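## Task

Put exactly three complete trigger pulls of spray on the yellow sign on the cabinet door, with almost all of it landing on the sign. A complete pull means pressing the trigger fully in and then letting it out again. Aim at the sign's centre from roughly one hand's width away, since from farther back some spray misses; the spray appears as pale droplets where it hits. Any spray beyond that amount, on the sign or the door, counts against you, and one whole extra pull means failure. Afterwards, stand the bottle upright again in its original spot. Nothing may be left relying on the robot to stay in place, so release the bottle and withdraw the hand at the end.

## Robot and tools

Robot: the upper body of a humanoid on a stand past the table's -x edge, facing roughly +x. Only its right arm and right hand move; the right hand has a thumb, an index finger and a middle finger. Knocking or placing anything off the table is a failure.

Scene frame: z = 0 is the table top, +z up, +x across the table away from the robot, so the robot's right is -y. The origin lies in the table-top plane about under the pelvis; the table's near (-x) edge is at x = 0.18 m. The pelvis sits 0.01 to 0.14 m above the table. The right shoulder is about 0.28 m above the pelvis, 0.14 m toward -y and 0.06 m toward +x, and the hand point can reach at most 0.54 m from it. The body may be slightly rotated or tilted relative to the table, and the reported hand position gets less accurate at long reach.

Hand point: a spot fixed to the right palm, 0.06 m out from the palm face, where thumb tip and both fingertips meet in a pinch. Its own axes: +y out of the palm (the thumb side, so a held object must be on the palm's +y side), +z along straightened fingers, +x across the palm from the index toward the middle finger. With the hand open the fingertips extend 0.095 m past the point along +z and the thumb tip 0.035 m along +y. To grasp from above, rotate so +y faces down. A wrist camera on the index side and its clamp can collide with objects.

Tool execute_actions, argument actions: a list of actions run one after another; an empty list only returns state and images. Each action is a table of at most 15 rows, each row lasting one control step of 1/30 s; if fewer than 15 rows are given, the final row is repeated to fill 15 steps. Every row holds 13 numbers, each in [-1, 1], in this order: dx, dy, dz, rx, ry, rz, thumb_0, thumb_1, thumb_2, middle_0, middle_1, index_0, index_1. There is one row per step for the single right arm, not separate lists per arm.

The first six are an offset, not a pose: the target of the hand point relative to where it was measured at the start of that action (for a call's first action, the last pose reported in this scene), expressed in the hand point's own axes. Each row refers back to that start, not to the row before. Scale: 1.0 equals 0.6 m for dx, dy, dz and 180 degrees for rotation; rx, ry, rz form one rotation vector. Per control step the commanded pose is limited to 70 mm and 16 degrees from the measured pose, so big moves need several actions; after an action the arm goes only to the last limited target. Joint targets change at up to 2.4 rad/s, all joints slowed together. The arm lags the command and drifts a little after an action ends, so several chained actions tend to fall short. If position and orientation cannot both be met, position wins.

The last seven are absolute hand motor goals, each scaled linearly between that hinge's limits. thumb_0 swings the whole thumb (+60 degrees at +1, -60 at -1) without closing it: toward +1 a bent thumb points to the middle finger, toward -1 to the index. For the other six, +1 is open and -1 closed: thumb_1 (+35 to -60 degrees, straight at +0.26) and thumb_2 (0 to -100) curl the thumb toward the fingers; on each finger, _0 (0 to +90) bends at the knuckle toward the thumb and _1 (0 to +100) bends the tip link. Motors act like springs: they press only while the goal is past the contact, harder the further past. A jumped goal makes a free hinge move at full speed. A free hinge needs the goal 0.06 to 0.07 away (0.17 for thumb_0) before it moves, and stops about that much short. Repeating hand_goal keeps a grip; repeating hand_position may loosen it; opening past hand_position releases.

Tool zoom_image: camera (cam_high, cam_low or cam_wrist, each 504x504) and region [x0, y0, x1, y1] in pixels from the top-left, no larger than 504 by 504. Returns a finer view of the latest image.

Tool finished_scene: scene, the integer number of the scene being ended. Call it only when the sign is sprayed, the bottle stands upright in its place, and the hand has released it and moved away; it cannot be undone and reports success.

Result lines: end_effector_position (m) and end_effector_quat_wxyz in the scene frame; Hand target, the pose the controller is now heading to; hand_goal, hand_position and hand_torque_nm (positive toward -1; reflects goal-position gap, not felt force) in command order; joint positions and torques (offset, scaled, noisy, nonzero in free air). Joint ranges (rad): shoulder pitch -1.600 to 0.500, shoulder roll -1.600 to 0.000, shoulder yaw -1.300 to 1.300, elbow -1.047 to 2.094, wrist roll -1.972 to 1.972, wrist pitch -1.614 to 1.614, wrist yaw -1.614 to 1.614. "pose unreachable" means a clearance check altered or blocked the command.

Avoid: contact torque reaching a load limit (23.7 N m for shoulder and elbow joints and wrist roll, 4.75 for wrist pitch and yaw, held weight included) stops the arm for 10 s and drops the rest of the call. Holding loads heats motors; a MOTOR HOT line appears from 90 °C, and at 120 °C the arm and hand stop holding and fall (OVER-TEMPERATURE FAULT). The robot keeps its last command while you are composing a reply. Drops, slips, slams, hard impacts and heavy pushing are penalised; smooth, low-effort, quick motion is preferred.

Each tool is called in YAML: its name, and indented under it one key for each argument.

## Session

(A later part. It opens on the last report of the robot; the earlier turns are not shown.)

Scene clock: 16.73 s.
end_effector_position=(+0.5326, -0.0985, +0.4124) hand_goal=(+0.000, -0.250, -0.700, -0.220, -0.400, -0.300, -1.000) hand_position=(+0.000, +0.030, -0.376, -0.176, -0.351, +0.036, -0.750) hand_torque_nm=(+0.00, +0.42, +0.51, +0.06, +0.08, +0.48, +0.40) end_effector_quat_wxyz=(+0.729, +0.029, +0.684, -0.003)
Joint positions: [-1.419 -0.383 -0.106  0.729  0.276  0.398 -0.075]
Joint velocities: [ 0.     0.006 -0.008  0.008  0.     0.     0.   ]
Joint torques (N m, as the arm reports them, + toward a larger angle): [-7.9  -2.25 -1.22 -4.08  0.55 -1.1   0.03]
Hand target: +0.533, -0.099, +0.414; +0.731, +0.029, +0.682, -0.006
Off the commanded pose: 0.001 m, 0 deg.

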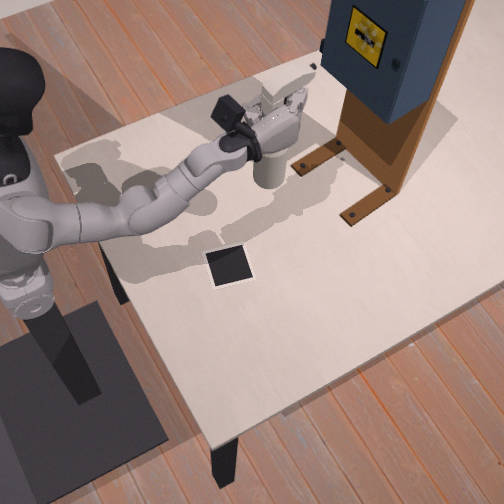

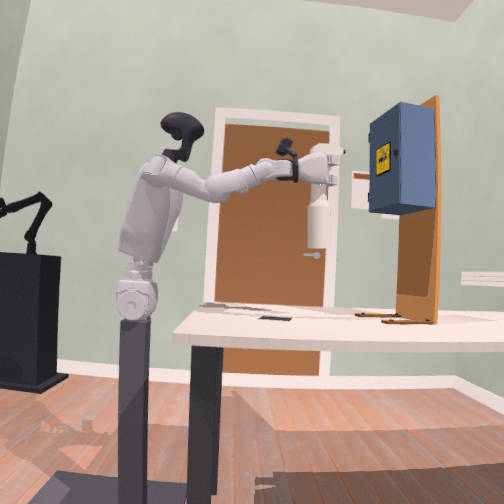

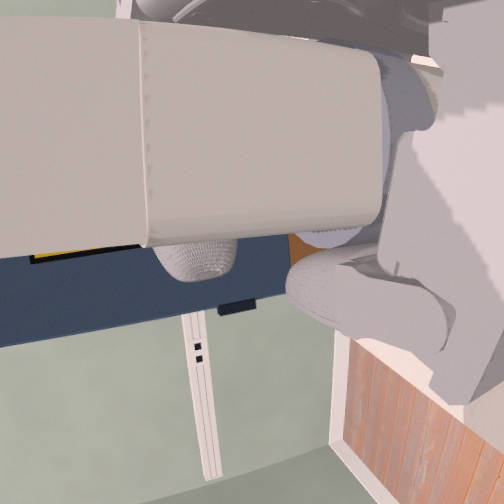

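execute_actions:
  actions:
    - [[0,0,0,0,0,0,0,-0.23,-0.7,-0.22,-0.4,-0.22,-0.93],[0,0,0,0,0,0,0,-0.21,-0.7,-0.22,-0.4,-0.14,-0.86],[0,0,0,0,0,0,0,-0.19,-0.7,-0.22,-0.4,-0.06,-0.79],[0,0,0,0,0,0,0,-0.17,-0.7,-0.22,-0.4,0.02,-0.72],[0,0,0,0,0,0,0,-0.15,-0.7,-0.22,-0.4,0.08,-0.65],[0,0,0,0,0,0,0,-0.15,-0.7,-0.22,-0.4,0.13,-0.58],[0,0,0,0,0,0,0,-0.15,-0.7,-0.22,-0.4,0.18,-0.51],[0,0,0,0,0,0,0,-0.15,-0.7,-0.22,-0.4,0.23,-0.44],[0,0,0,0,0,0,0,-0.15,-0.7,-0.22,-0.4,0.28,-0.37],[0,0,0,0,0,0,0,-0.15,-0.7,-0.22,-0.4,0.33,-0.3],[0,0,0,0,0,0,0,-0.15,-0.7,-0.22,-0.4,0.38,-0.25],[0,0,0,0,0,0,0,-0.15,-0.7,-0.22,-0.4,0.42,-0.2]]

zoom_image:
  camera: "cam_low"
  region: [260, 100, 420, 260]

zoom_image:
  camera: "cam_high"
  region: [220, 0, 420, 200]

Scene clock: 17.57 s.
end_effector_position=(+0.5326, -0.0985, +0.4122) hand_goal=(+0.000, -0.150, -0.700, -0.220, -0.400, +0.420, -0.200) hand_position=(+0.000, +0.038, -0.381, -0.176, -0.351, +0.332, -0.280) hand_torque_nm=(+0.00, +0.28, +0.51, +0.06, +0.08, -0.07, -0.07) end_effector_quat_wxyz=(+0.729, +0.029, +0.684, -0.003)
Joint positions: [-1.419 -0.383 -0.106  0.729  0.276  0.399 -0.075]
Joint velocities: [-0.009  0.     0.002  0.008  0.006  0.     0.   ]
Joint torques (N m, as the arm reports them, + toward a larger angle): [-7.78 -2.13 -1.38 -4.1   0.61 -1.05  0.09]
Hand target: +0.533, -0.099, +0.412; +0.729, +0.029, +0.684, -0.003
Off the commanded pose: 0.000 m, 0 deg.

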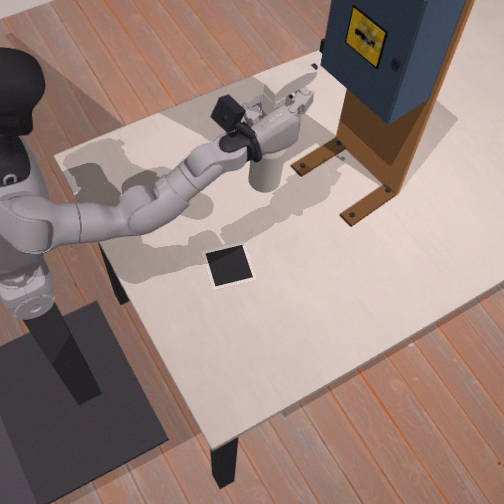

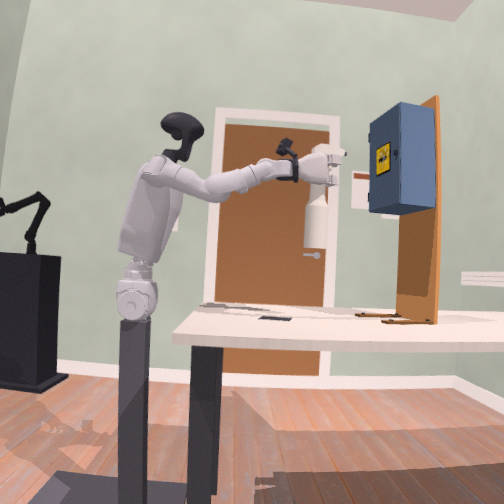

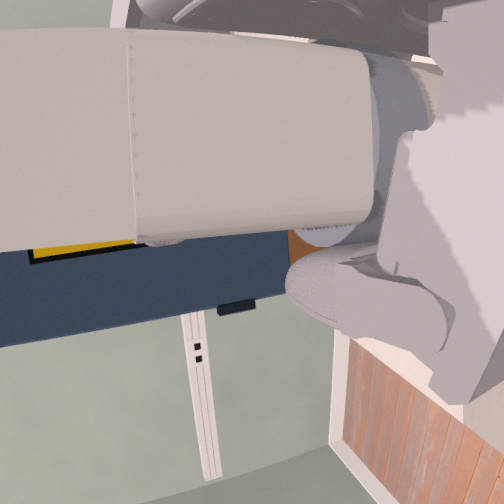

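Region (260, 100, 420, 260) of cam_low's 504x504 image, scaled by 3.150, with more detail than that image has.

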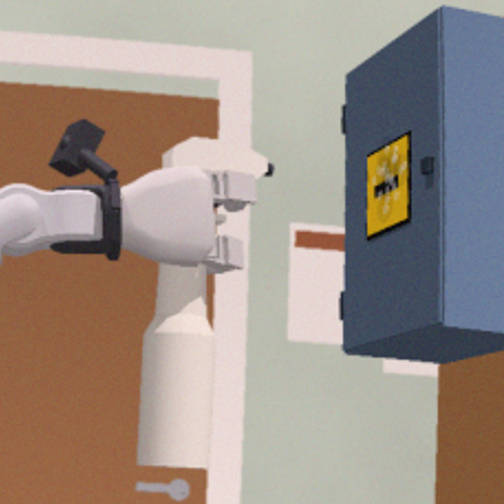

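Region (220, 0, 420, 200) of cam_high's 504x504 image, scaled by 2.520, with more detail than that image has.

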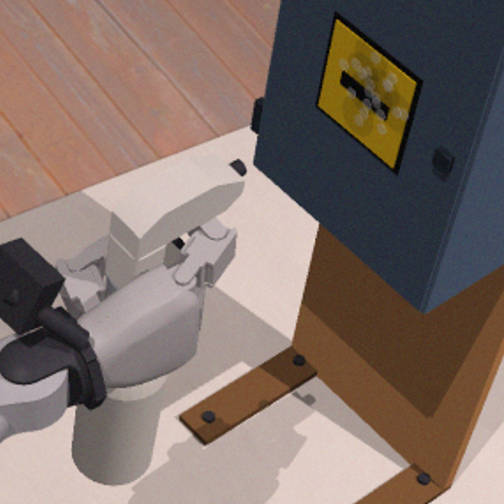

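Released. Second pull plus release.

execute_actions:
  actions:
    - [[0,0,0,0,0,0,0,-0.15,-0.7,-0.22,-0.4,0.36,-0.27],[0,0,0,0,0,0,0,-0.15,-0.7,-0.22,-0.4,0.3,-0.33],[0,0,0,0,0,0,0,-0.15,-0.7,-0.22,-0.4,0.26,-0.39],[0,0,0,0,0,0,0,-0.15,-0.7,-0.22,-0.4,0.22,-0.45],[0,0,0,0,0,0,0,-0.15,-0.7,-0.22,-0.4,0.18,-0.5],[0,0,0,0,0,0,0,-0.15,-0.7,-0.22,-0.4,0.14,-0.55],[0,0,0,0,0,0,0,-0.15,-0.7,-0.22,-0.4,0.1,-0.6],[0,0,0,0,0,0,0,-0.15,-0.7,-0.22,-0.4,0.065,-0.65],[0,0,0,0,0,0,0,-0.15,-0.7,-0.22,-0.4,0.03,-0.7],[0,0,0,0,0,0,0,-0.15,-0.7,-0.22,-0.4,0,-0.75],[0,0,0,0,0,0,0,-0.16,-0.7,-0.22,-0.4,-0.03,-0.775],[0,0,0,0,0,0,0,-0.17,-0.7,-0.22,-0.4,-0.06,-0.8],[0,0,0,0,0,0,0,-0.18,-0.7,-0.22,-0.4,-0.09,-0.825],[0,0,0,0,0,0,0,-0.19,-0.7,-0.22,-0.4,-0.12,-0.85],[0,0,0,0,0,0,0,-0.2,-0.7,-0.22,-0.4,-0.15,-0.875]]
    - [[0,0,0,0,0,0,0,-0.21,-0.7,-0.22,-0.4,-0.18,-0.9],[0,0,0,0,0,0,0,-0.22,-0.7,-0.22,-0.4,-0.21,-0.925],[0,0,0,0,0,0,0,-0.23,-0.7,-0.22,-0.4,-0.24,-0.95],[0,0,0,0,0,0,0,-0.24,-0.7,-0.22,-0.4,-0.27,-0.975],[0,0,0,0,0,0,0,-0.25,-0.7,-0.22,-0.4,-0.3,-1]]

zoom_image:
  camera: "cam_high"
  region: [220, 0, 420, 200]

Scene clock: 19.07 s.
end_effector_position=(+0.5326, -0.0985, +0.4122) hand_goal=(+0.000, -0.250, -0.700, -0.220, -0.400, -0.300, -1.000) hand_position=(+0.000, +0.038, -0.385, -0.176, -0.351, +0.028, -0.747) hand_torque_nm=(+0.00, +0.43, +0.50, +0.06, +0.08, +0.47, +0.40) end_effector_quat_wxyz=(+0.729, +0.029, +0.684, -0.003)
Joint positions: [-1.419 -0.383 -0.106  0.729  0.276  0.399 -0.075]
Joint velocities: [ 0.     0.009 -0.002 -0.011 -0.003  0.     0.   ]
Joint torques (N m, as the arm reports them, + toward a larger angle): [-7.74 -2.1  -1.37 -4.07  0.62 -1.03  0.08]
Hand target: +0.533, -0.098, +0.412; +0.729, +0.029, +0.684, -0.003
Off the commanded pose: 0.000 m, 0 deg.

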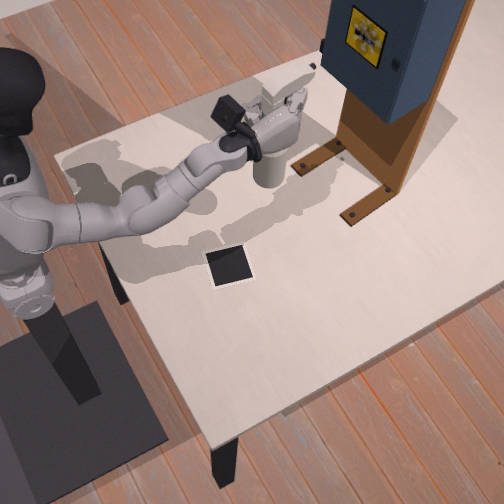

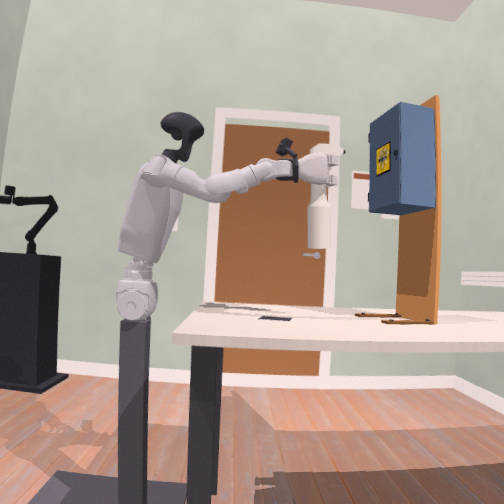

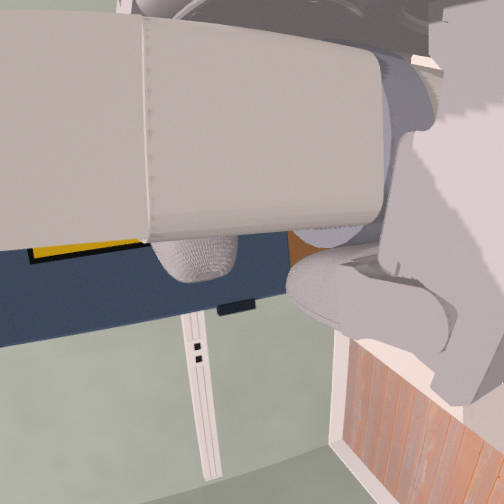

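Region (220, 0, 420, 200) of cam_high's 504x504 image, scaled by 2.520, with more detail than that image has.

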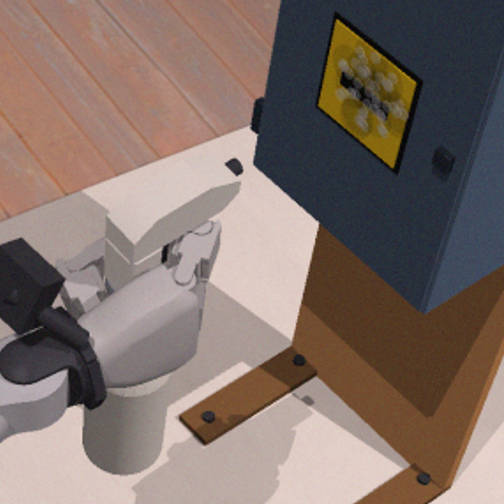

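execute_actions:
  actions:
    - [[0,-0.002,0,0,0,0,0,-0.23,-0.7,-0.22,-0.4,-0.22,-0.93],[0,-0.004,0,0,0,0,0,-0.21,-0.7,-0.22,-0.4,-0.14,-0.86],[0,-0.006,0,0,0,0,0,-0.19,-0.7,-0.22,-0.4,-0.06,-0.79],[0,-0.006,0,0,0,0,0,-0.17,-0.7,-0.22,-0.4,0.02,-0.72],[0,-0.006,0,0,0,0,0,-0.15,-0.7,-0.22,-0.4,0.08,-0.65],[0,-0.006,0,0,0,0,0,-0.15,-0.7,-0.22,-0.4,0.13,-0.58],[0,-0.006,0,0,0,0,0,-0.15,-0.7,-0.22,-0.4,0.18,-0.51],[0,-0.006,0,0,0,0,0,-0.15,-0.7,-0.22,-0.4,0.23,-0.44],[0,-0.006,0,0,0,0,0,-0.15,-0.7,-0.22,-0.4,0.28,-0.37],[0,-0.006,0,0,0,0,0,-0.15,-0.7,-0.22,-0.4,0.33,-0.3],[0,-0.006,0,0,0,0,0,-0.15,-0.7,-0.22,-0.4,0.38,-0.25],[0,-0.006,0,0,0,0,0,-0.15,-0.7,-0.22,-0.4,0.42,-0.2]]

zoom_image:
  camera: "cam_high"
  region: [220, 0, 420, 200]

Scene clock: 19.87 s.
end_effector_position=(+0.5325, -0.1016, +0.4125) hand_goal=(+0.000, -0.150, -0.700, -0.220, -0.400, +0.420, -0.200) hand_position=(+0.000, +0.043, -0.386, -0.176, -0.351, +0.334, -0.279) hand_torque_nm=(+0.00, +0.29, +0.50, +0.06, +0.08, -0.07, -0.07) end_effector_quat_wxyz=(+0.729, +0.028, +0.684, -0.004)
Joint positions: [-1.419 -0.392 -0.107  0.733  0.276  0.397 -0.066]
Joint velocities: [ 0.003 -0.003 -0.002  0.009 -0.003  0.     0.   ]
Joint torques (N m, as the arm reports them, + toward a larger angle): [-7.68 -2.16 -1.44 -3.88  0.61 -1.05  0.12]
Hand target: +0.533, -0.102, +0.412; +0.729, +0.029, +0.684, -0.003
Off the commanded pose: 0.001 m, 0 deg.

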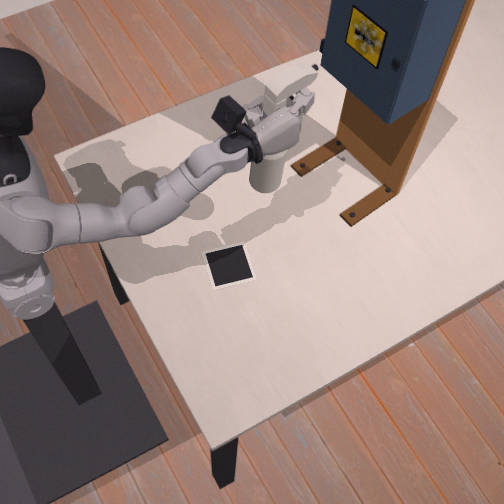

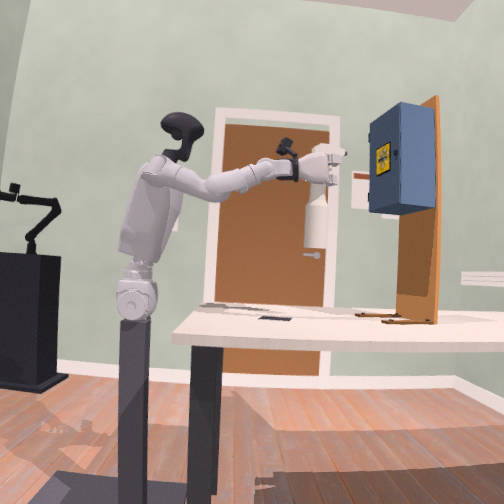

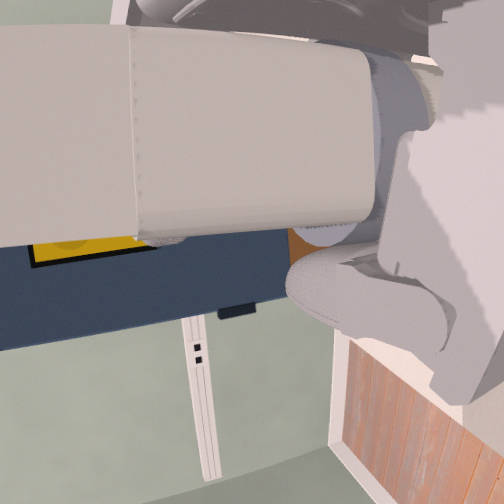

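Region (220, 0, 420, 200) of cam_high's 504x504 image, scaled by 2.520, with more detail than that image has.

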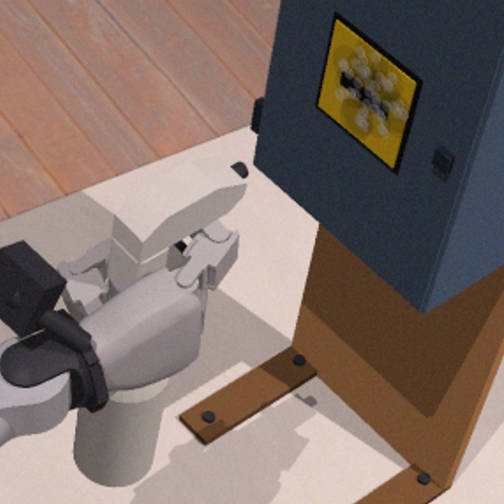

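execute_actions:
  actions:
    - [[0,0,0,0,0,0,0,-0.15,-0.7,-0.22,-0.4,0.36,-0.27],[0,0,0,0,0,0,0,-0.15,-0.7,-0.22,-0.4,0.3,-0.33],[0,0,0,0,0,0,0,-0.15,-0.7,-0.22,-0.4,0.26,-0.39],[0,0,0,0,0,0,0,-0.15,-0.7,-0.22,-0.4,0.22,-0.45],[0,0,0,0,0,0,0,-0.15,-0.7,-0.22,-0.4,0.18,-0.5],[0,0,0,0,0,0,0,-0.15,-0.7,-0.22,-0.4,0.14,-0.55],[0,0,0,0,0,0,0,-0.15,-0.7,-0.22,-0.4,0.1,-0.6],[0,0,0,0,0,0,0,-0.15,-0.7,-0.22,-0.4,0.06,-0.66],[0,0,0,0,0,0,0,-0.15,-0.7,-0.22,-0.4,0.02,-0.72],[0,0,0,0,0,0,0,-0.16,-0.7,-0.22,-0.4,-0.03,-0.775],[0,0,0,0,0,0,0,-0.18,-0.7,-0.22,-0.4,-0.08,-0.82],[0,0,0,0,0,0,0,-0.2,-0.7,-0.22,-0.4,-0.14,-0.865],[0,0,0,0,0,0,0,-0.22,-0.7,-0.22,-0.4,-0.2,-0.91],[0,0,0,0,0,0,0,-0.24,-0.7,-0.22,-0.4,-0.25,-0.96],[0,0,0,0,0,0,0,-0.25,-0.7,-0.22,-0.4,-0.3,-1]]

Scene clock: 20.67 s.
end_effector_position=(+0.5325, -0.1016, +0.4125) hand_goal=(+0.000, -0.250, -0.700, -0.220, -0.400, -0.300, -1.000) hand_position=(+0.000, +0.043, -0.391, -0.176, -0.351, +0.043, -0.719) hand_torque_nm=(+0.00, +0.43, +0.49, +0.06, +0.08, +0.39, +0.35) end_effector_quat_wxyz=(+0.729, +0.028, +0.684, -0.004)
Joint positions: [-1.419 -0.392 -0.107  0.734  0.276  0.397 -0.066]
Joint velocities: [-0.003  0.005 -0.014  0.002  0.002  0.     0.   ]
Joint torques (N m, as the arm reports them, + toward a larger angle): [-7.79 -2.17 -1.34 -4.13  0.66 -1.05  0.09]
Hand target: +0.533, -0.102, +0.413; +0.729, +0.028, +0.684, -0.004
Off the commanded pose: 0.000 m, 0 deg.

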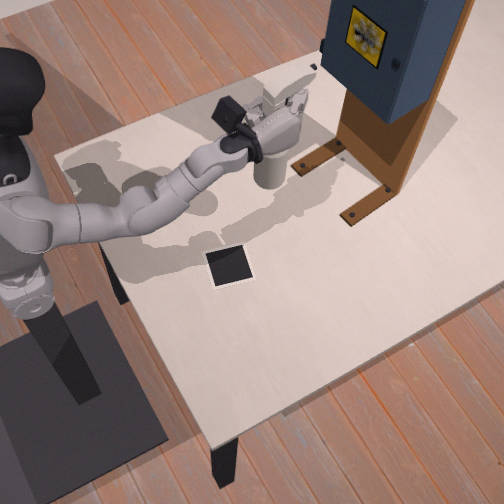

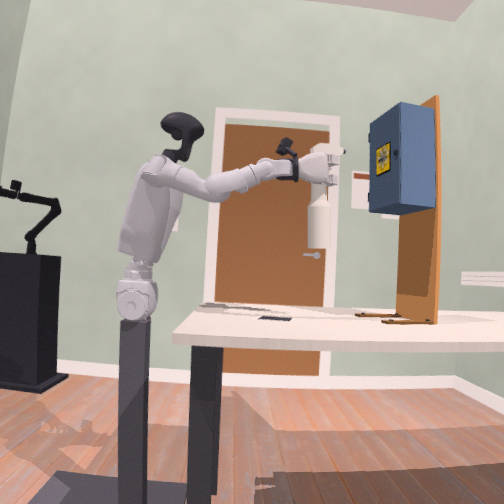

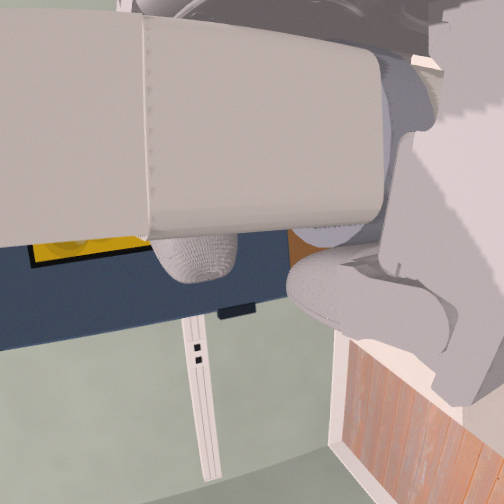

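execute_actions:
  actions: []

zoom_image:
  camera: "cam_high"
  region: [220, 0, 420, 200]

Scene clock: 20.73 s.
end_effector_position=(+0.5325, -0.1016, +0.4125) hand_goal=(+0.000, -0.250, -0.700, -0.220, -0.400, -0.300, -1.000) hand_position=(+0.000, +0.043, -0.391, -0.176, -0.351, +0.021, -0.748) hand_torque_nm=(+0.00, +0.44, +0.49, +0.07, +0.08, +0.46, +0.39) end_effector_quat_wxyz=(+0.729, +0.028, +0.684, -0.004)
Joint positions: [-1.419 -0.392 -0.107  0.734  0.276  0.397 -0.066]
Joint velocities: [ 0.002  0.011 -0.008  0.     0.     0.     0.   ]
Joint torques (N m, as the arm reports them, + toward a larger angle): [-7.78 -2.2  -1.34 -4.12  0.66 -1.04  0.09]
Hand target: +0.533, -0.102, +0.413; +0.729, +0.028, +0.684, -0.004
Off the commanded pose: 0.000 m, 0 deg.

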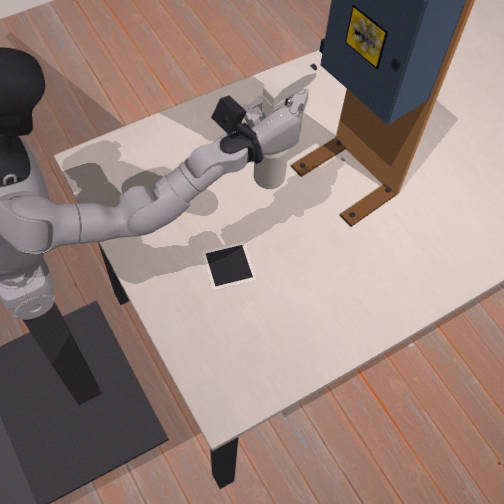

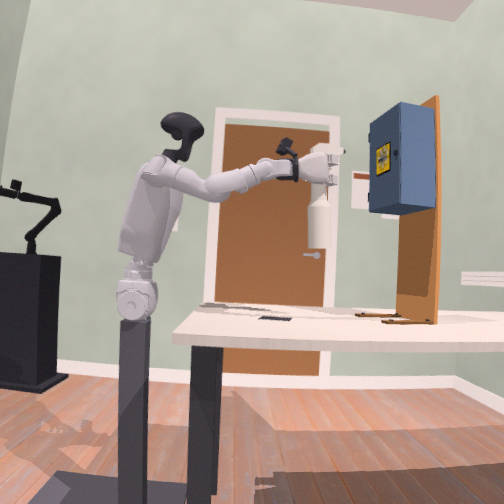

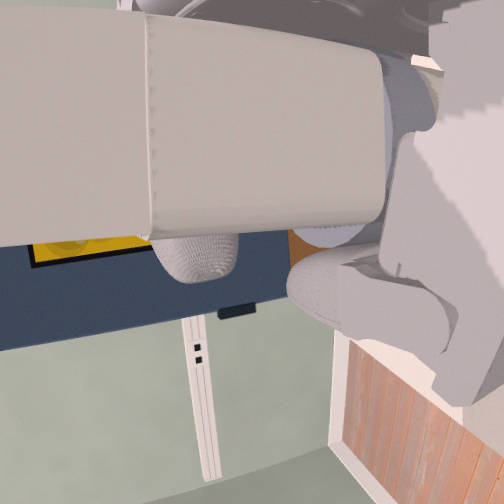

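Region (220, 0, 420, 200) of cam_high's 504x504 image, scaled by 2.520, with more detail than that image has.

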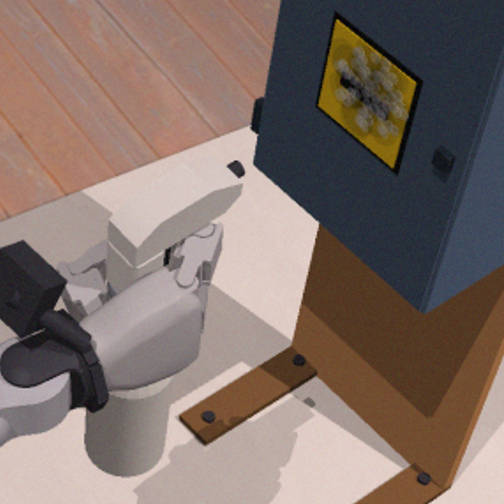

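execute_actions:
  actions:
    - [[0,0,0,0,0,0,0,-0.23,-0.7,-0.22,-0.4,-0.22,-0.93],[0,0,0,0,0,0,0,-0.21,-0.7,-0.22,-0.4,-0.14,-0.86],[0,0,0,0,0,0,0,-0.19,-0.7,-0.22,-0.4,-0.06,-0.79],[0,0,0,0,0,0,0,-0.17,-0.7,-0.22,-0.4,0.02,-0.72],[0,0,0,0,0,0,0,-0.15,-0.7,-0.22,-0.4,0.08,-0.65],[0.002,-0.001,-0.002,0.001,0,0,0,-0.15,-0.7,-0.22,-0.4,0.13,-0.58],[0.006,-0.002,-0.005,0.002,0,0,0,-0.15,-0.7,-0.22,-0.4,0.18,-0.51],[0.011,-0.004,-0.009,0.004,0,0,0,-0.15,-0.7,-0.22,-0.4,0.23,-0.44],[0.017,-0.006,-0.014,0.006,0,0,0,-0.15,-0.7,-0.22,-0.4,0.28,-0.37],[0.024,-0.008,-0.02,0.008,0,0,0,-0.15,-0.7,-0.22,-0.4,0.33,-0.3],[0.032,-0.011,-0.026,0.01,0,0,0,-0.15,-0.7,-0.22,-0.4,0.38,-0.25],[0.04,-0.014,-0.032,0.012,0,0,0,-0.15,-0.7,-0.22,-0.4,0.42,-0.2],[0.048,-0.017,-0.038,0.014,0,0,0,-0.15,-0.7,-0.22,-0.4,0.42,-0.2],[0.056,-0.02,-0.044,0.016,0,0,0,-0.15,-0.7,-0.22,-0.4,0.42,-0.2],[0.064,-0.023,-0.05,0.018,0,0,0,-0.15,-0.7,-0.22,-0.4,0.42,-0.2]]
    - [[0.03,-0.01,-0.022,0.008,0,0,0,-0.15,-0.7,-0.22,-0.4,0.42,-0.2],[0.038,-0.013,-0.028,0.01,0,0,0,-0.15,-0.7,-0.22,-0.4,0.42,-0.2],[0.046,-0.016,-0.034,0.012,0,0,0,-0.15,-0.7,-0.22,-0.4,0.42,-0.2],[0.054,-0.019,-0.04,0.014,0,0,0,-0.15,-0.7,-0.22,-0.4,0.42,-0.2],[0.062,-0.022,-0.046,0.016,0,0,0,-0.15,-0.7,-0.22,-0.4,0.42,-0.2],[0.07,-0.025,-0.052,0.018,0,0,0,-0.15,-0.7,-0.22,-0.4,0.42,-0.2],[0.078,-0.028,-0.058,0.02,0,0,0,-0.15,-0.7,-0.22,-0.4,0.42,-0.2],[0.086,-0.031,-0.064,0.022,0,0,0,-0.15,-0.7,-0.22,-0.4,0.42,-0.2],[0.094,-0.034,-0.07,0.024,0,0,0,-0.15,-0.7,-0.22,-0.4,0.42,-0.2],[0.102,-0.037,-0.076,0.026,0,0,0,-0.15,-0.7,-0.22,-0.4,0.42,-0.2],[0.11,-0.04,-0.082,0.028,0,0,0,-0.15,-0.7,-0.22,-0.4,0.42,-0.2],[0.118,-0.043,-0.088,0.03,0,0,0,-0.15,-0.7,-0.22,-0.4,0.42,-0.2],[0.126,-0.046,-0.094,0.032,0,0,0,-0.15,-0.7,-0.22,-0.4,0.42,-0.2],[0.134,-0.049,-0.1,0.034,0,0,0,-0.15,-0.7,-0.22,-0.4,0.42,-0.2],[0.14,-0.051,-0.104,0.036,0,0,0,-0.15,-0.7,-0.22,-0.4,0.42,-0.2]]

Scene clock: 22.53 s.
end_effector_position=(+0.4674, -0.1370, +0.3098) hand_goal=(+0.000, -0.150, -0.700, -0.220, -0.400, +0.420, -0.200) hand_position=(+0.000, +0.047, -0.391, -0.176, -0.351, +0.363, -0.251) hand_torque_nm=(+0.00, +0.30, +0.49, +0.06, +0.08, -0.08, -0.08) end_effector_quat_wxyz=(+0.731, +0.075, +0.676, -0.050)
Joint positions: [-0.762 -0.332 -0.129  0.106  0.305  0.348 -0.209]
Joint velocities: [ 0.844  0.149 -0.003 -0.365 -0.051 -0.434 -0.106]
Joint torques (N m, as the arm reports them, + toward a larger angle): [-5.68 -1.76 -1.92 -4.27  0.45 -1.14  0.  ]
Hand target: +0.461, -0.141, +0.300; +0.732, +0.082, +0.674, -0.057
Off the commanded pose: 0.014 m, 1 deg.

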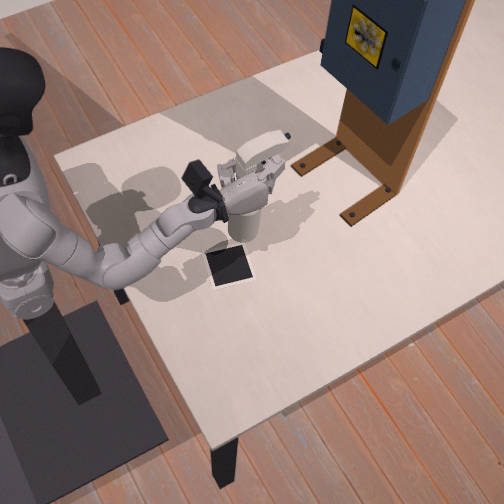

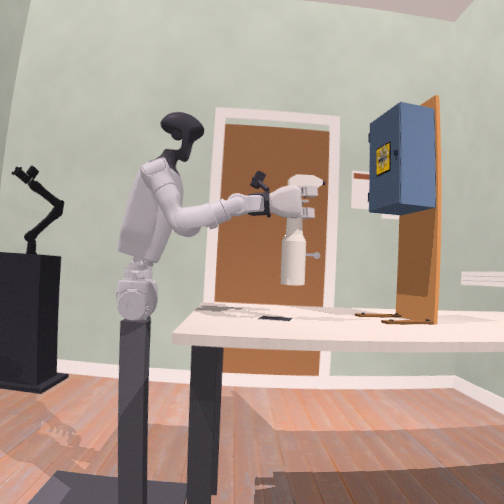

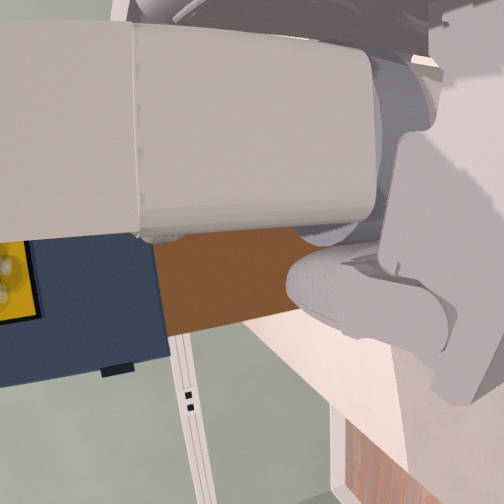

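execute_actions:
  actions:
    - [[0.02,-0.009,-0.014,0.008,0,0,0,-0.15,-0.7,-0.22,-0.4,0.42,-0.2],[0.027,-0.0105,-0.018,0.01,0,0,0,-0.15,-0.7,-0.22,-0.4,0.42,-0.2],[0.036,-0.012,-0.022,0.012,0,0,0,-0.15,-0.7,-0.22,-0.4,0.42,-0.2],[0.045,-0.0135,-0.027,0.014,0,0,0,-0.15,-0.7,-0.22,-0.4,0.42,-0.2],[0.054,-0.015,-0.032,0.016,0,0,0,-0.15,-0.7,-0.22,-0.4,0.42,-0.2],[0.063,-0.0165,-0.037,0.018,0,0,0,-0.15,-0.7,-0.22,-0.4,0.42,-0.2],[0.072,-0.018,-0.042,0.02,0,0,0,-0.15,-0.7,-0.22,-0.4,0.42,-0.2],[0.081,-0.0195,-0.047,0.022,0,0,0,-0.15,-0.7,-0.22,-0.4,0.42,-0.2],[0.09,-0.021,-0.052,0.024,0,0,0,-0.15,-0.7,-0.22,-0.4,0.42,-0.2],[0.099,-0.022,-0.056,0.026,0,0,0,-0.15,-0.7,-0.22,-0.4,0.42,-0.2],[0.108,-0.023,-0.059,0.028,0,0,0,-0.15,-0.7,-0.22,-0.4,0.42,-0.2],[0.117,-0.024,-0.061,0.028,0,0,0,-0.15,-0.7,-0.22,-0.4,0.42,-0.2],[0.124,-0.024,-0.062,0.028,0,0,0,-0.15,-0.7,-0.22,-0.4,0.42,-0.2],[0.129,-0.024,-0.062,0.028,0,0,0,-0.15,-0.7,-0.22,-0.4,0.42,-0.2],[0.132,-0.024,-0.062,0.028,0,0,0,-0.15,-0.7,-0.22,-0.4,0.42,-0.2]]

Scene clock: 23.43 s.
end_effector_position=(+0.4337, -0.1478, +0.2299) hand_goal=(+0.000, -0.150, -0.700, -0.220, -0.400, +0.420, -0.200) hand_position=(+0.000, +0.047, -0.391, -0.176, -0.351, +0.365, -0.250) hand_torque_nm=(+0.00, +0.30, +0.49, +0.06, +0.08, -0.08, -0.08) end_effector_quat_wxyz=(+0.720, +0.110, +0.680, -0.084)
Joint positions: [-0.495 -0.222 -0.105  0.18   0.222  0.018 -0.248]
Joint velocities: [ 0.058  0.143  0.014  0.765 -0.143 -0.78   0.08 ]
Joint torques (N m, as the arm reports them, + toward a larger angle): [-5.05 -1.48 -1.14 -4.35  0.46 -1.23  0.18]
Hand target: +0.434, -0.146, +0.227; +0.725, +0.107, +0.675, -0.083
Off the commanded pose: 0.006 m, 1 deg.

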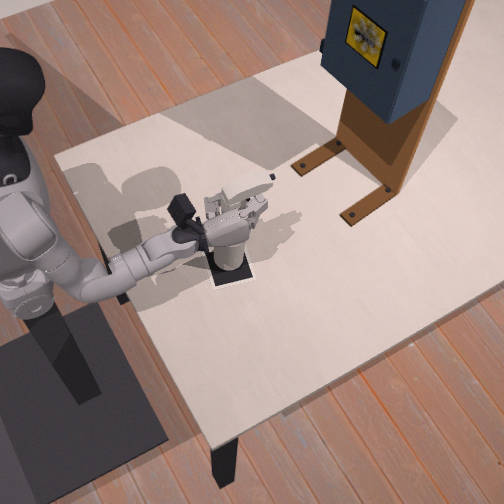

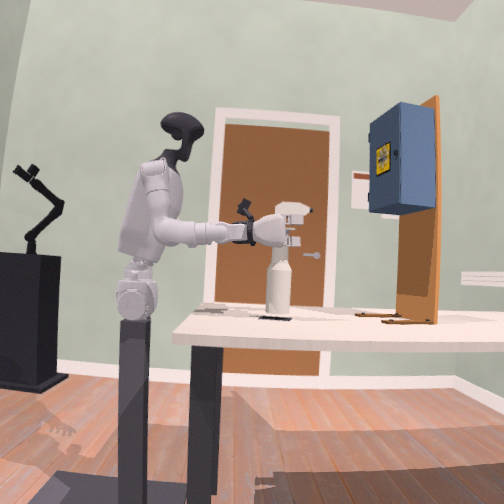

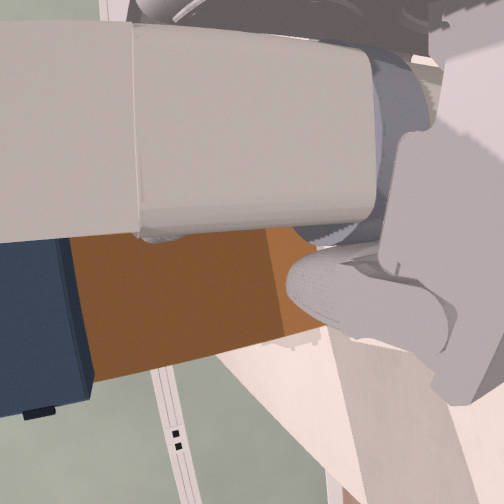

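execute_actions:
  actions: []

zoom_image:
  camera: "cam_low"
  region: [200, 190, 340, 330]

zoom_image:
  camera: "cam_high"
  region: [150, 160, 310, 300]

Scene clock: 23.57 s.
end_effector_position=(+0.4334, -0.1479, +0.2226) hand_goal=(+0.000, -0.150, -0.700, -0.220, -0.400, +0.420, -0.200) hand_position=(+0.000, +0.047, -0.391, -0.176, -0.351, +0.365, -0.250) hand_torque_nm=(+0.00, +0.30, +0.49, +0.06, +0.08, -0.08, -0.08) end_effector_quat_wxyz=(+0.719, +0.111, +0.681, -0.084)
Joint positions: [-0.494 -0.215 -0.104  0.224  0.216 -0.025 -0.242]
Joint velocities: [ 0.002 -0.009  0.026 -0.006 -0.005 -0.1    0.009]
Joint torques (N m, as the arm reports them, + toward a larger angle): [-5.28 -1.49 -1.24 -4.36  0.22 -1.2   0.17]
Hand target: +0.434, -0.146, +0.227; +0.725, +0.107, +0.675, -0.083
Off the commanded pose: 0.007 m, 1 deg.

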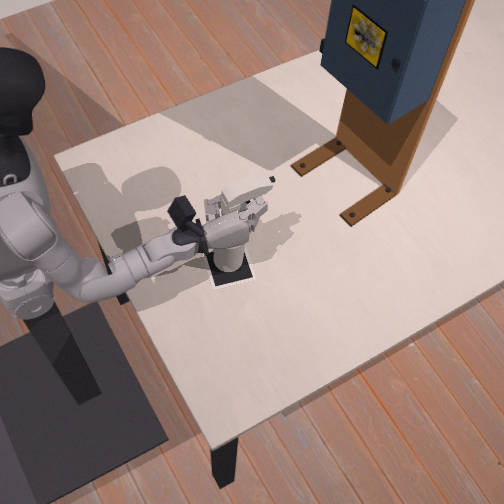

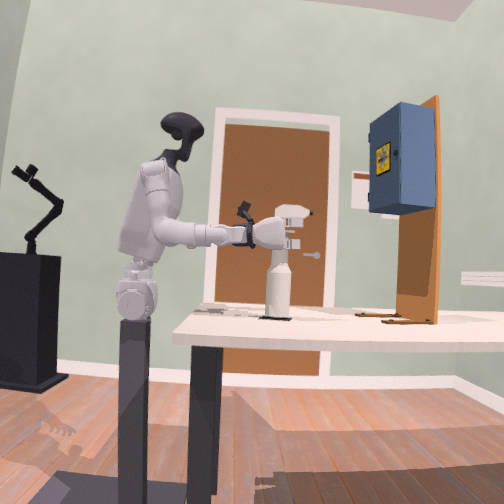

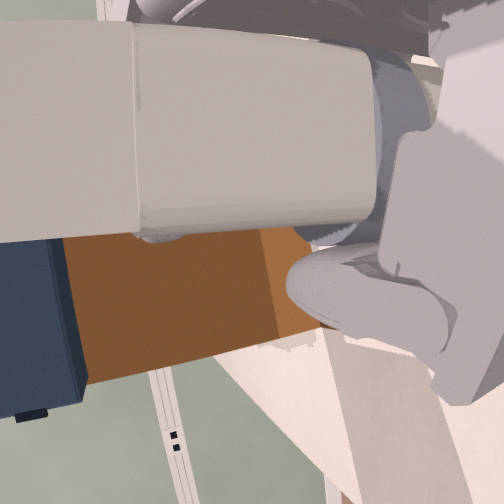

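Region (200, 190, 340, 330) of cam_low's 504x504 image, scaled by 3.600, with more detail than that image has.

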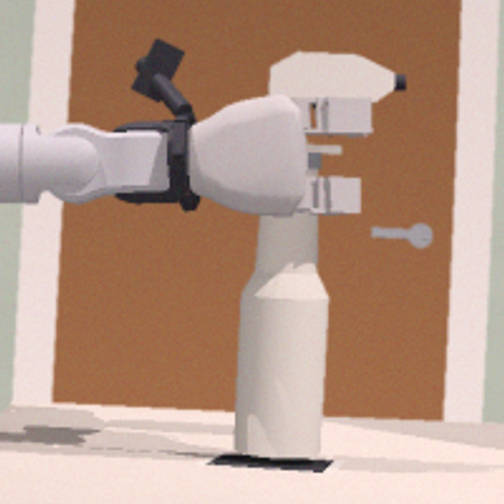

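Region (150, 160, 310, 300) of cam_high's 504x504 image, scaled by 3.150, with more detail than that image has; it fills the top 441 rows of this view, and the rest is white.

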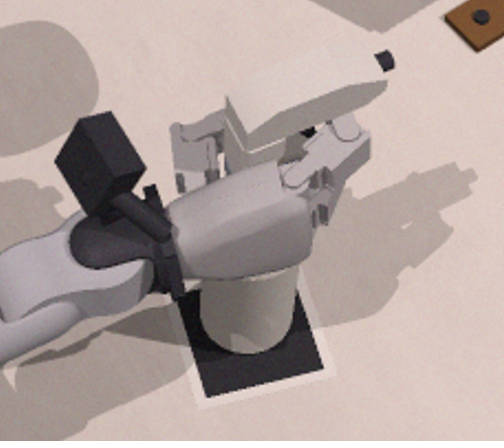

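execute_actions:
  actions:
    - [[0,0.001,-0.001,0,0,-0.003,0,-0.15,-0.7,-0.22,-0.4,0.42,-0.2],[0,0.002,-0.002,0,0,-0.006,0,-0.15,-0.7,-0.22,-0.4,0.42,-0.2],[0,0.003,-0.003,0,0,-0.009,0,-0.15,-0.7,-0.22,-0.4,0.42,-0.2],[0,0.004,-0.004,0,0,-0.012,0,-0.15,-0.7,-0.22,-0.4,0.42,-0.2],[0,0.005,-0.005,0,0,-0.015,0,-0.15,-0.7,-0.22,-0.4,0.42,-0.2],[0,0.006,-0.006,0,0,-0.018,0,-0.15,-0.7,-0.22,-0.4,0.42,-0.2],[0,0.007,-0.007,0,0,-0.021,0,-0.15,-0.7,-0.22,-0.4,0.42,-0.2],[0,0.007,-0.007,0,0,-0.022,0,-0.15,-0.7,-0.22,-0.4,0.42,-0.2]]

zoom_image:
  camera: "cam_low"
  region: [200, 190, 340, 330]

zoom_image:
  camera: "cam_high"
  region: [150, 160, 310, 300]

Scene clock: 24.57 s.
end_effector_position=(+0.4306, -0.1429, +0.2235) hand_goal=(+0.000, -0.150, -0.700, -0.220, -0.400, +0.420, -0.200) hand_position=(+0.000, +0.047, -0.391, -0.176, -0.351, +0.366, -0.250) hand_torque_nm=(+0.00, +0.30, +0.49, +0.06, +0.08, -0.08, -0.08) end_effector_quat_wxyz=(+0.717, +0.089, +0.683, -0.106)
Joint positions: [-0.475 -0.223 -0.074  0.151  0.171  0.037 -0.278]
Joint velocities: [ 0.009  0.009 -0.008  0.005 -0.006  0.02   0.   ]
Joint torques (N m, as the arm reports them, + toward a larger angle): [-4.47 -1.63 -1.22 -4.51  0.38 -0.98  0.  ]
Hand target: +0.430, -0.143, +0.223; +0.716, +0.087, +0.684, -0.109
Off the commanded pose: 0.001 m, 0 deg.

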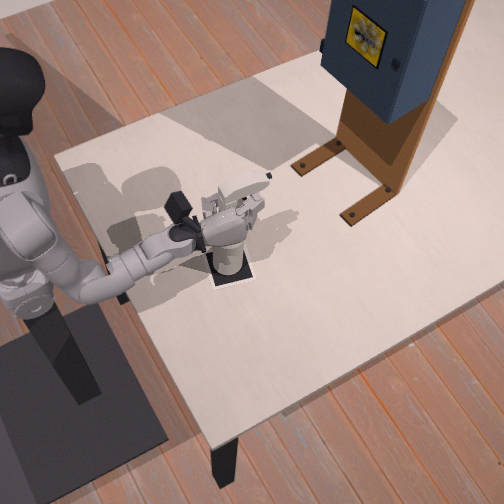

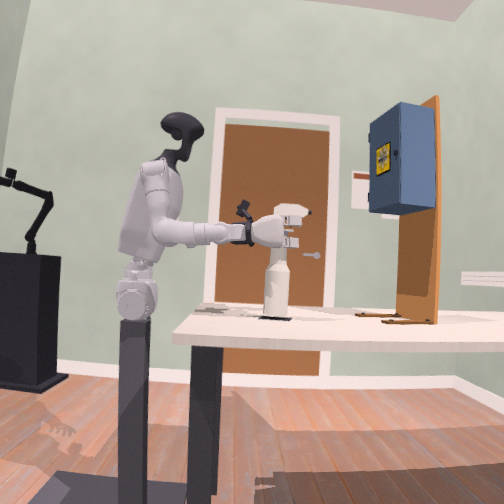

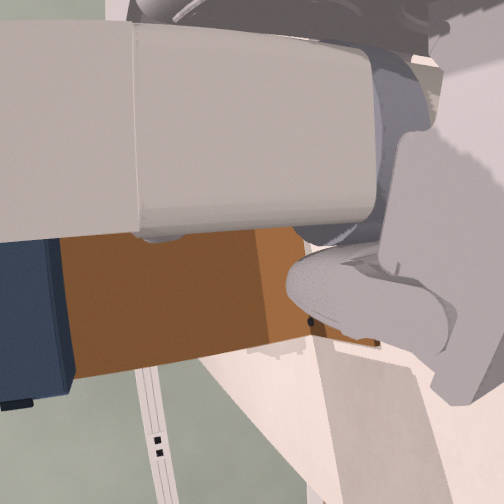

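Region (200, 190, 340, 330) of cam_low's 504x504 image, scaled by 3.600, with more detail than that image has.

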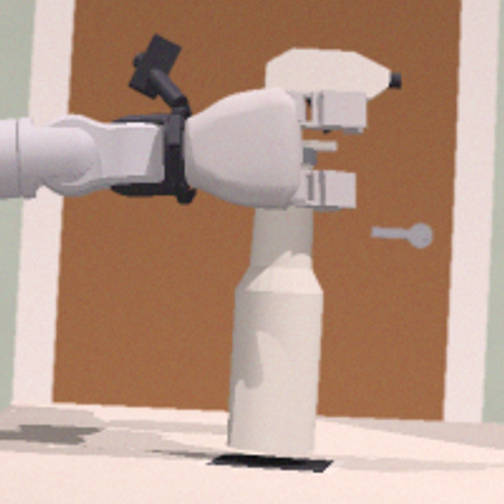

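Region (150, 160, 310, 300) of cam_high's 504x504 image, scaled by 3.150, with more detail than that image has; it fills the top 441 rows of this view, and the rest is white.

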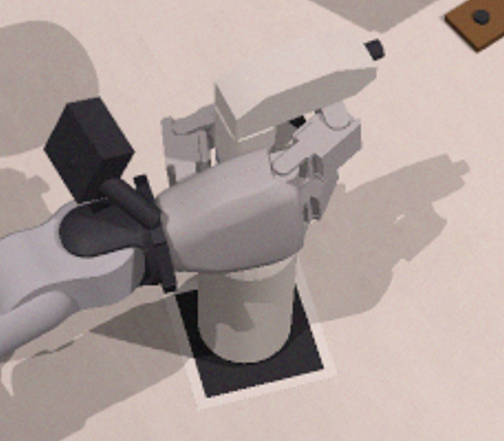

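execute_actions:
  actions:
    - [[0.002,0,0.001,0,0,0,0,-0.15,-0.7,-0.22,-0.4,0.42,-0.2],[0.004,0,0.002,0,0,0,0,-0.15,-0.7,-0.22,-0.4,0.42,-0.2],[0.006,0,0.003,0,0,0,0,-0.15,-0.7,-0.22,-0.4,0.42,-0.2],[0.008,0,0.004,0,0,0,0,-0.15,-0.7,-0.22,-0.4,0.42,-0.2],[0.01,0,0.004,0,0,0,0,-0.15,-0.7,-0.22,-0.4,0.42,-0.2],[0.012,0,0.004,0,0,0,0,-0.15,-0.7,-0.22,-0.4,0.42,-0.2],[0.014,0,0.004,0,0,0,0,-0.15,-0.7,-0.22,-0.4,0.42,-0.2],[0.0155,0,0.004,0,0,0,0,-0.15,-0.7,-0.22,-0.4,0.42,-0.2],[0.017,0,0.004,0,0,0,0,-0.15,-0.7,-0.22,-0.4,0.42,-0.2],[0.018,0,0.004,0,0,0,0,-0.15,-0.7,-0.22,-0.4,0.42,-0.2]]

zoom_image:
  camera: "cam_low"
  region: [200, 190, 340, 330]

zoom_image:
  camera: "cam_high"
  region: [150, 160, 310, 300]

Scene clock: 25.50 s.
end_effector_position=(+0.4331, -0.1454, +0.2127) hand_goal=(+0.000, -0.150, -0.700, -0.220, -0.400, +0.420, -0.200) hand_position=(+0.000, +0.047, -0.392, -0.176, -0.351, +0.366, -0.250) hand_torque_nm=(+0.00, +0.30, +0.49, +0.06, +0.08, -0.08, -0.08) end_effector_quat_wxyz=(+0.716, +0.092, +0.684, -0.108)
Joint positions: [-0.489 -0.221 -0.073  0.248  0.171 -0.043 -0.272]
Joint velocities: [-0.014  0.     0.014  0.003  0.    -0.011  0.   ]
Joint torques (N m, as the arm reports them, + toward a larger angle): [-4.74 -1.42 -1.21 -4.13  0.4  -1.07  0.1 ]
Hand target: +0.433, -0.144, +0.213; +0.717, +0.089, +0.683, -0.107
Off the commanded pose: 0.002 m, 0 deg.

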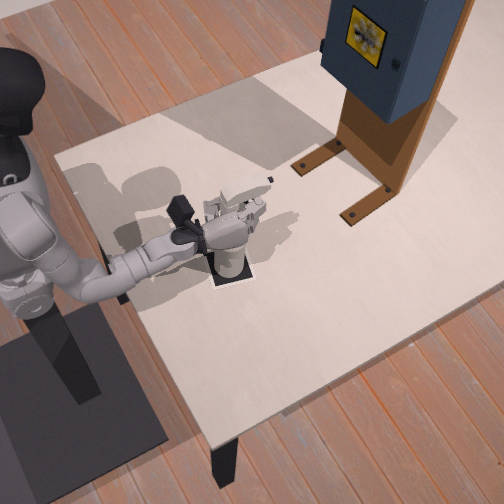

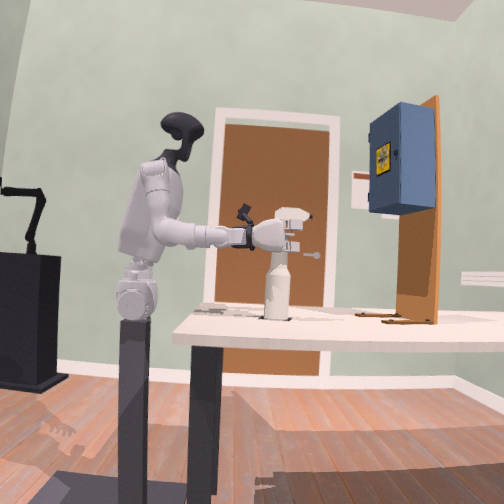

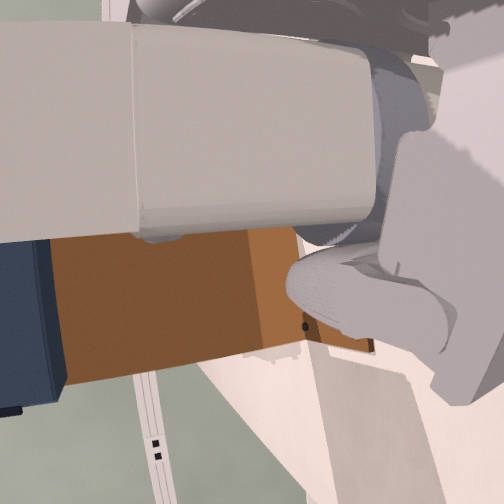

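Region (200, 190, 340, 330) of cam_low's 504x504 image, scaled by 3.600, with more detail than that image has.

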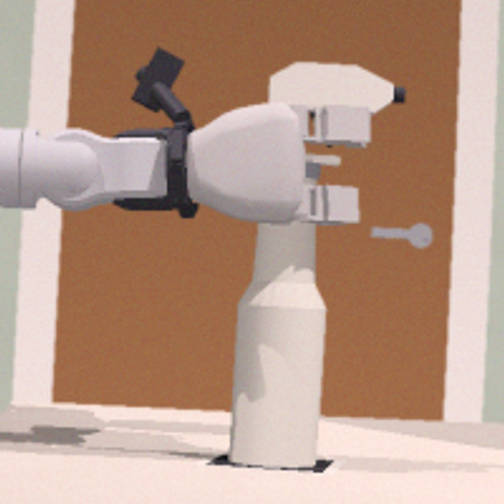

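Region (150, 160, 310, 300) of cam_high's 504x504 image, scaled by 3.150, with more detail than that image has; it fills the top 441 rows of this view, and the rest is white.

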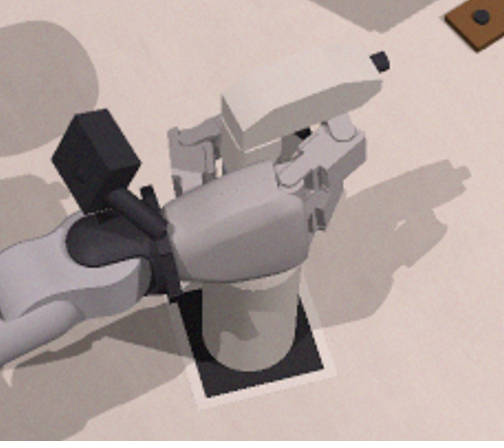

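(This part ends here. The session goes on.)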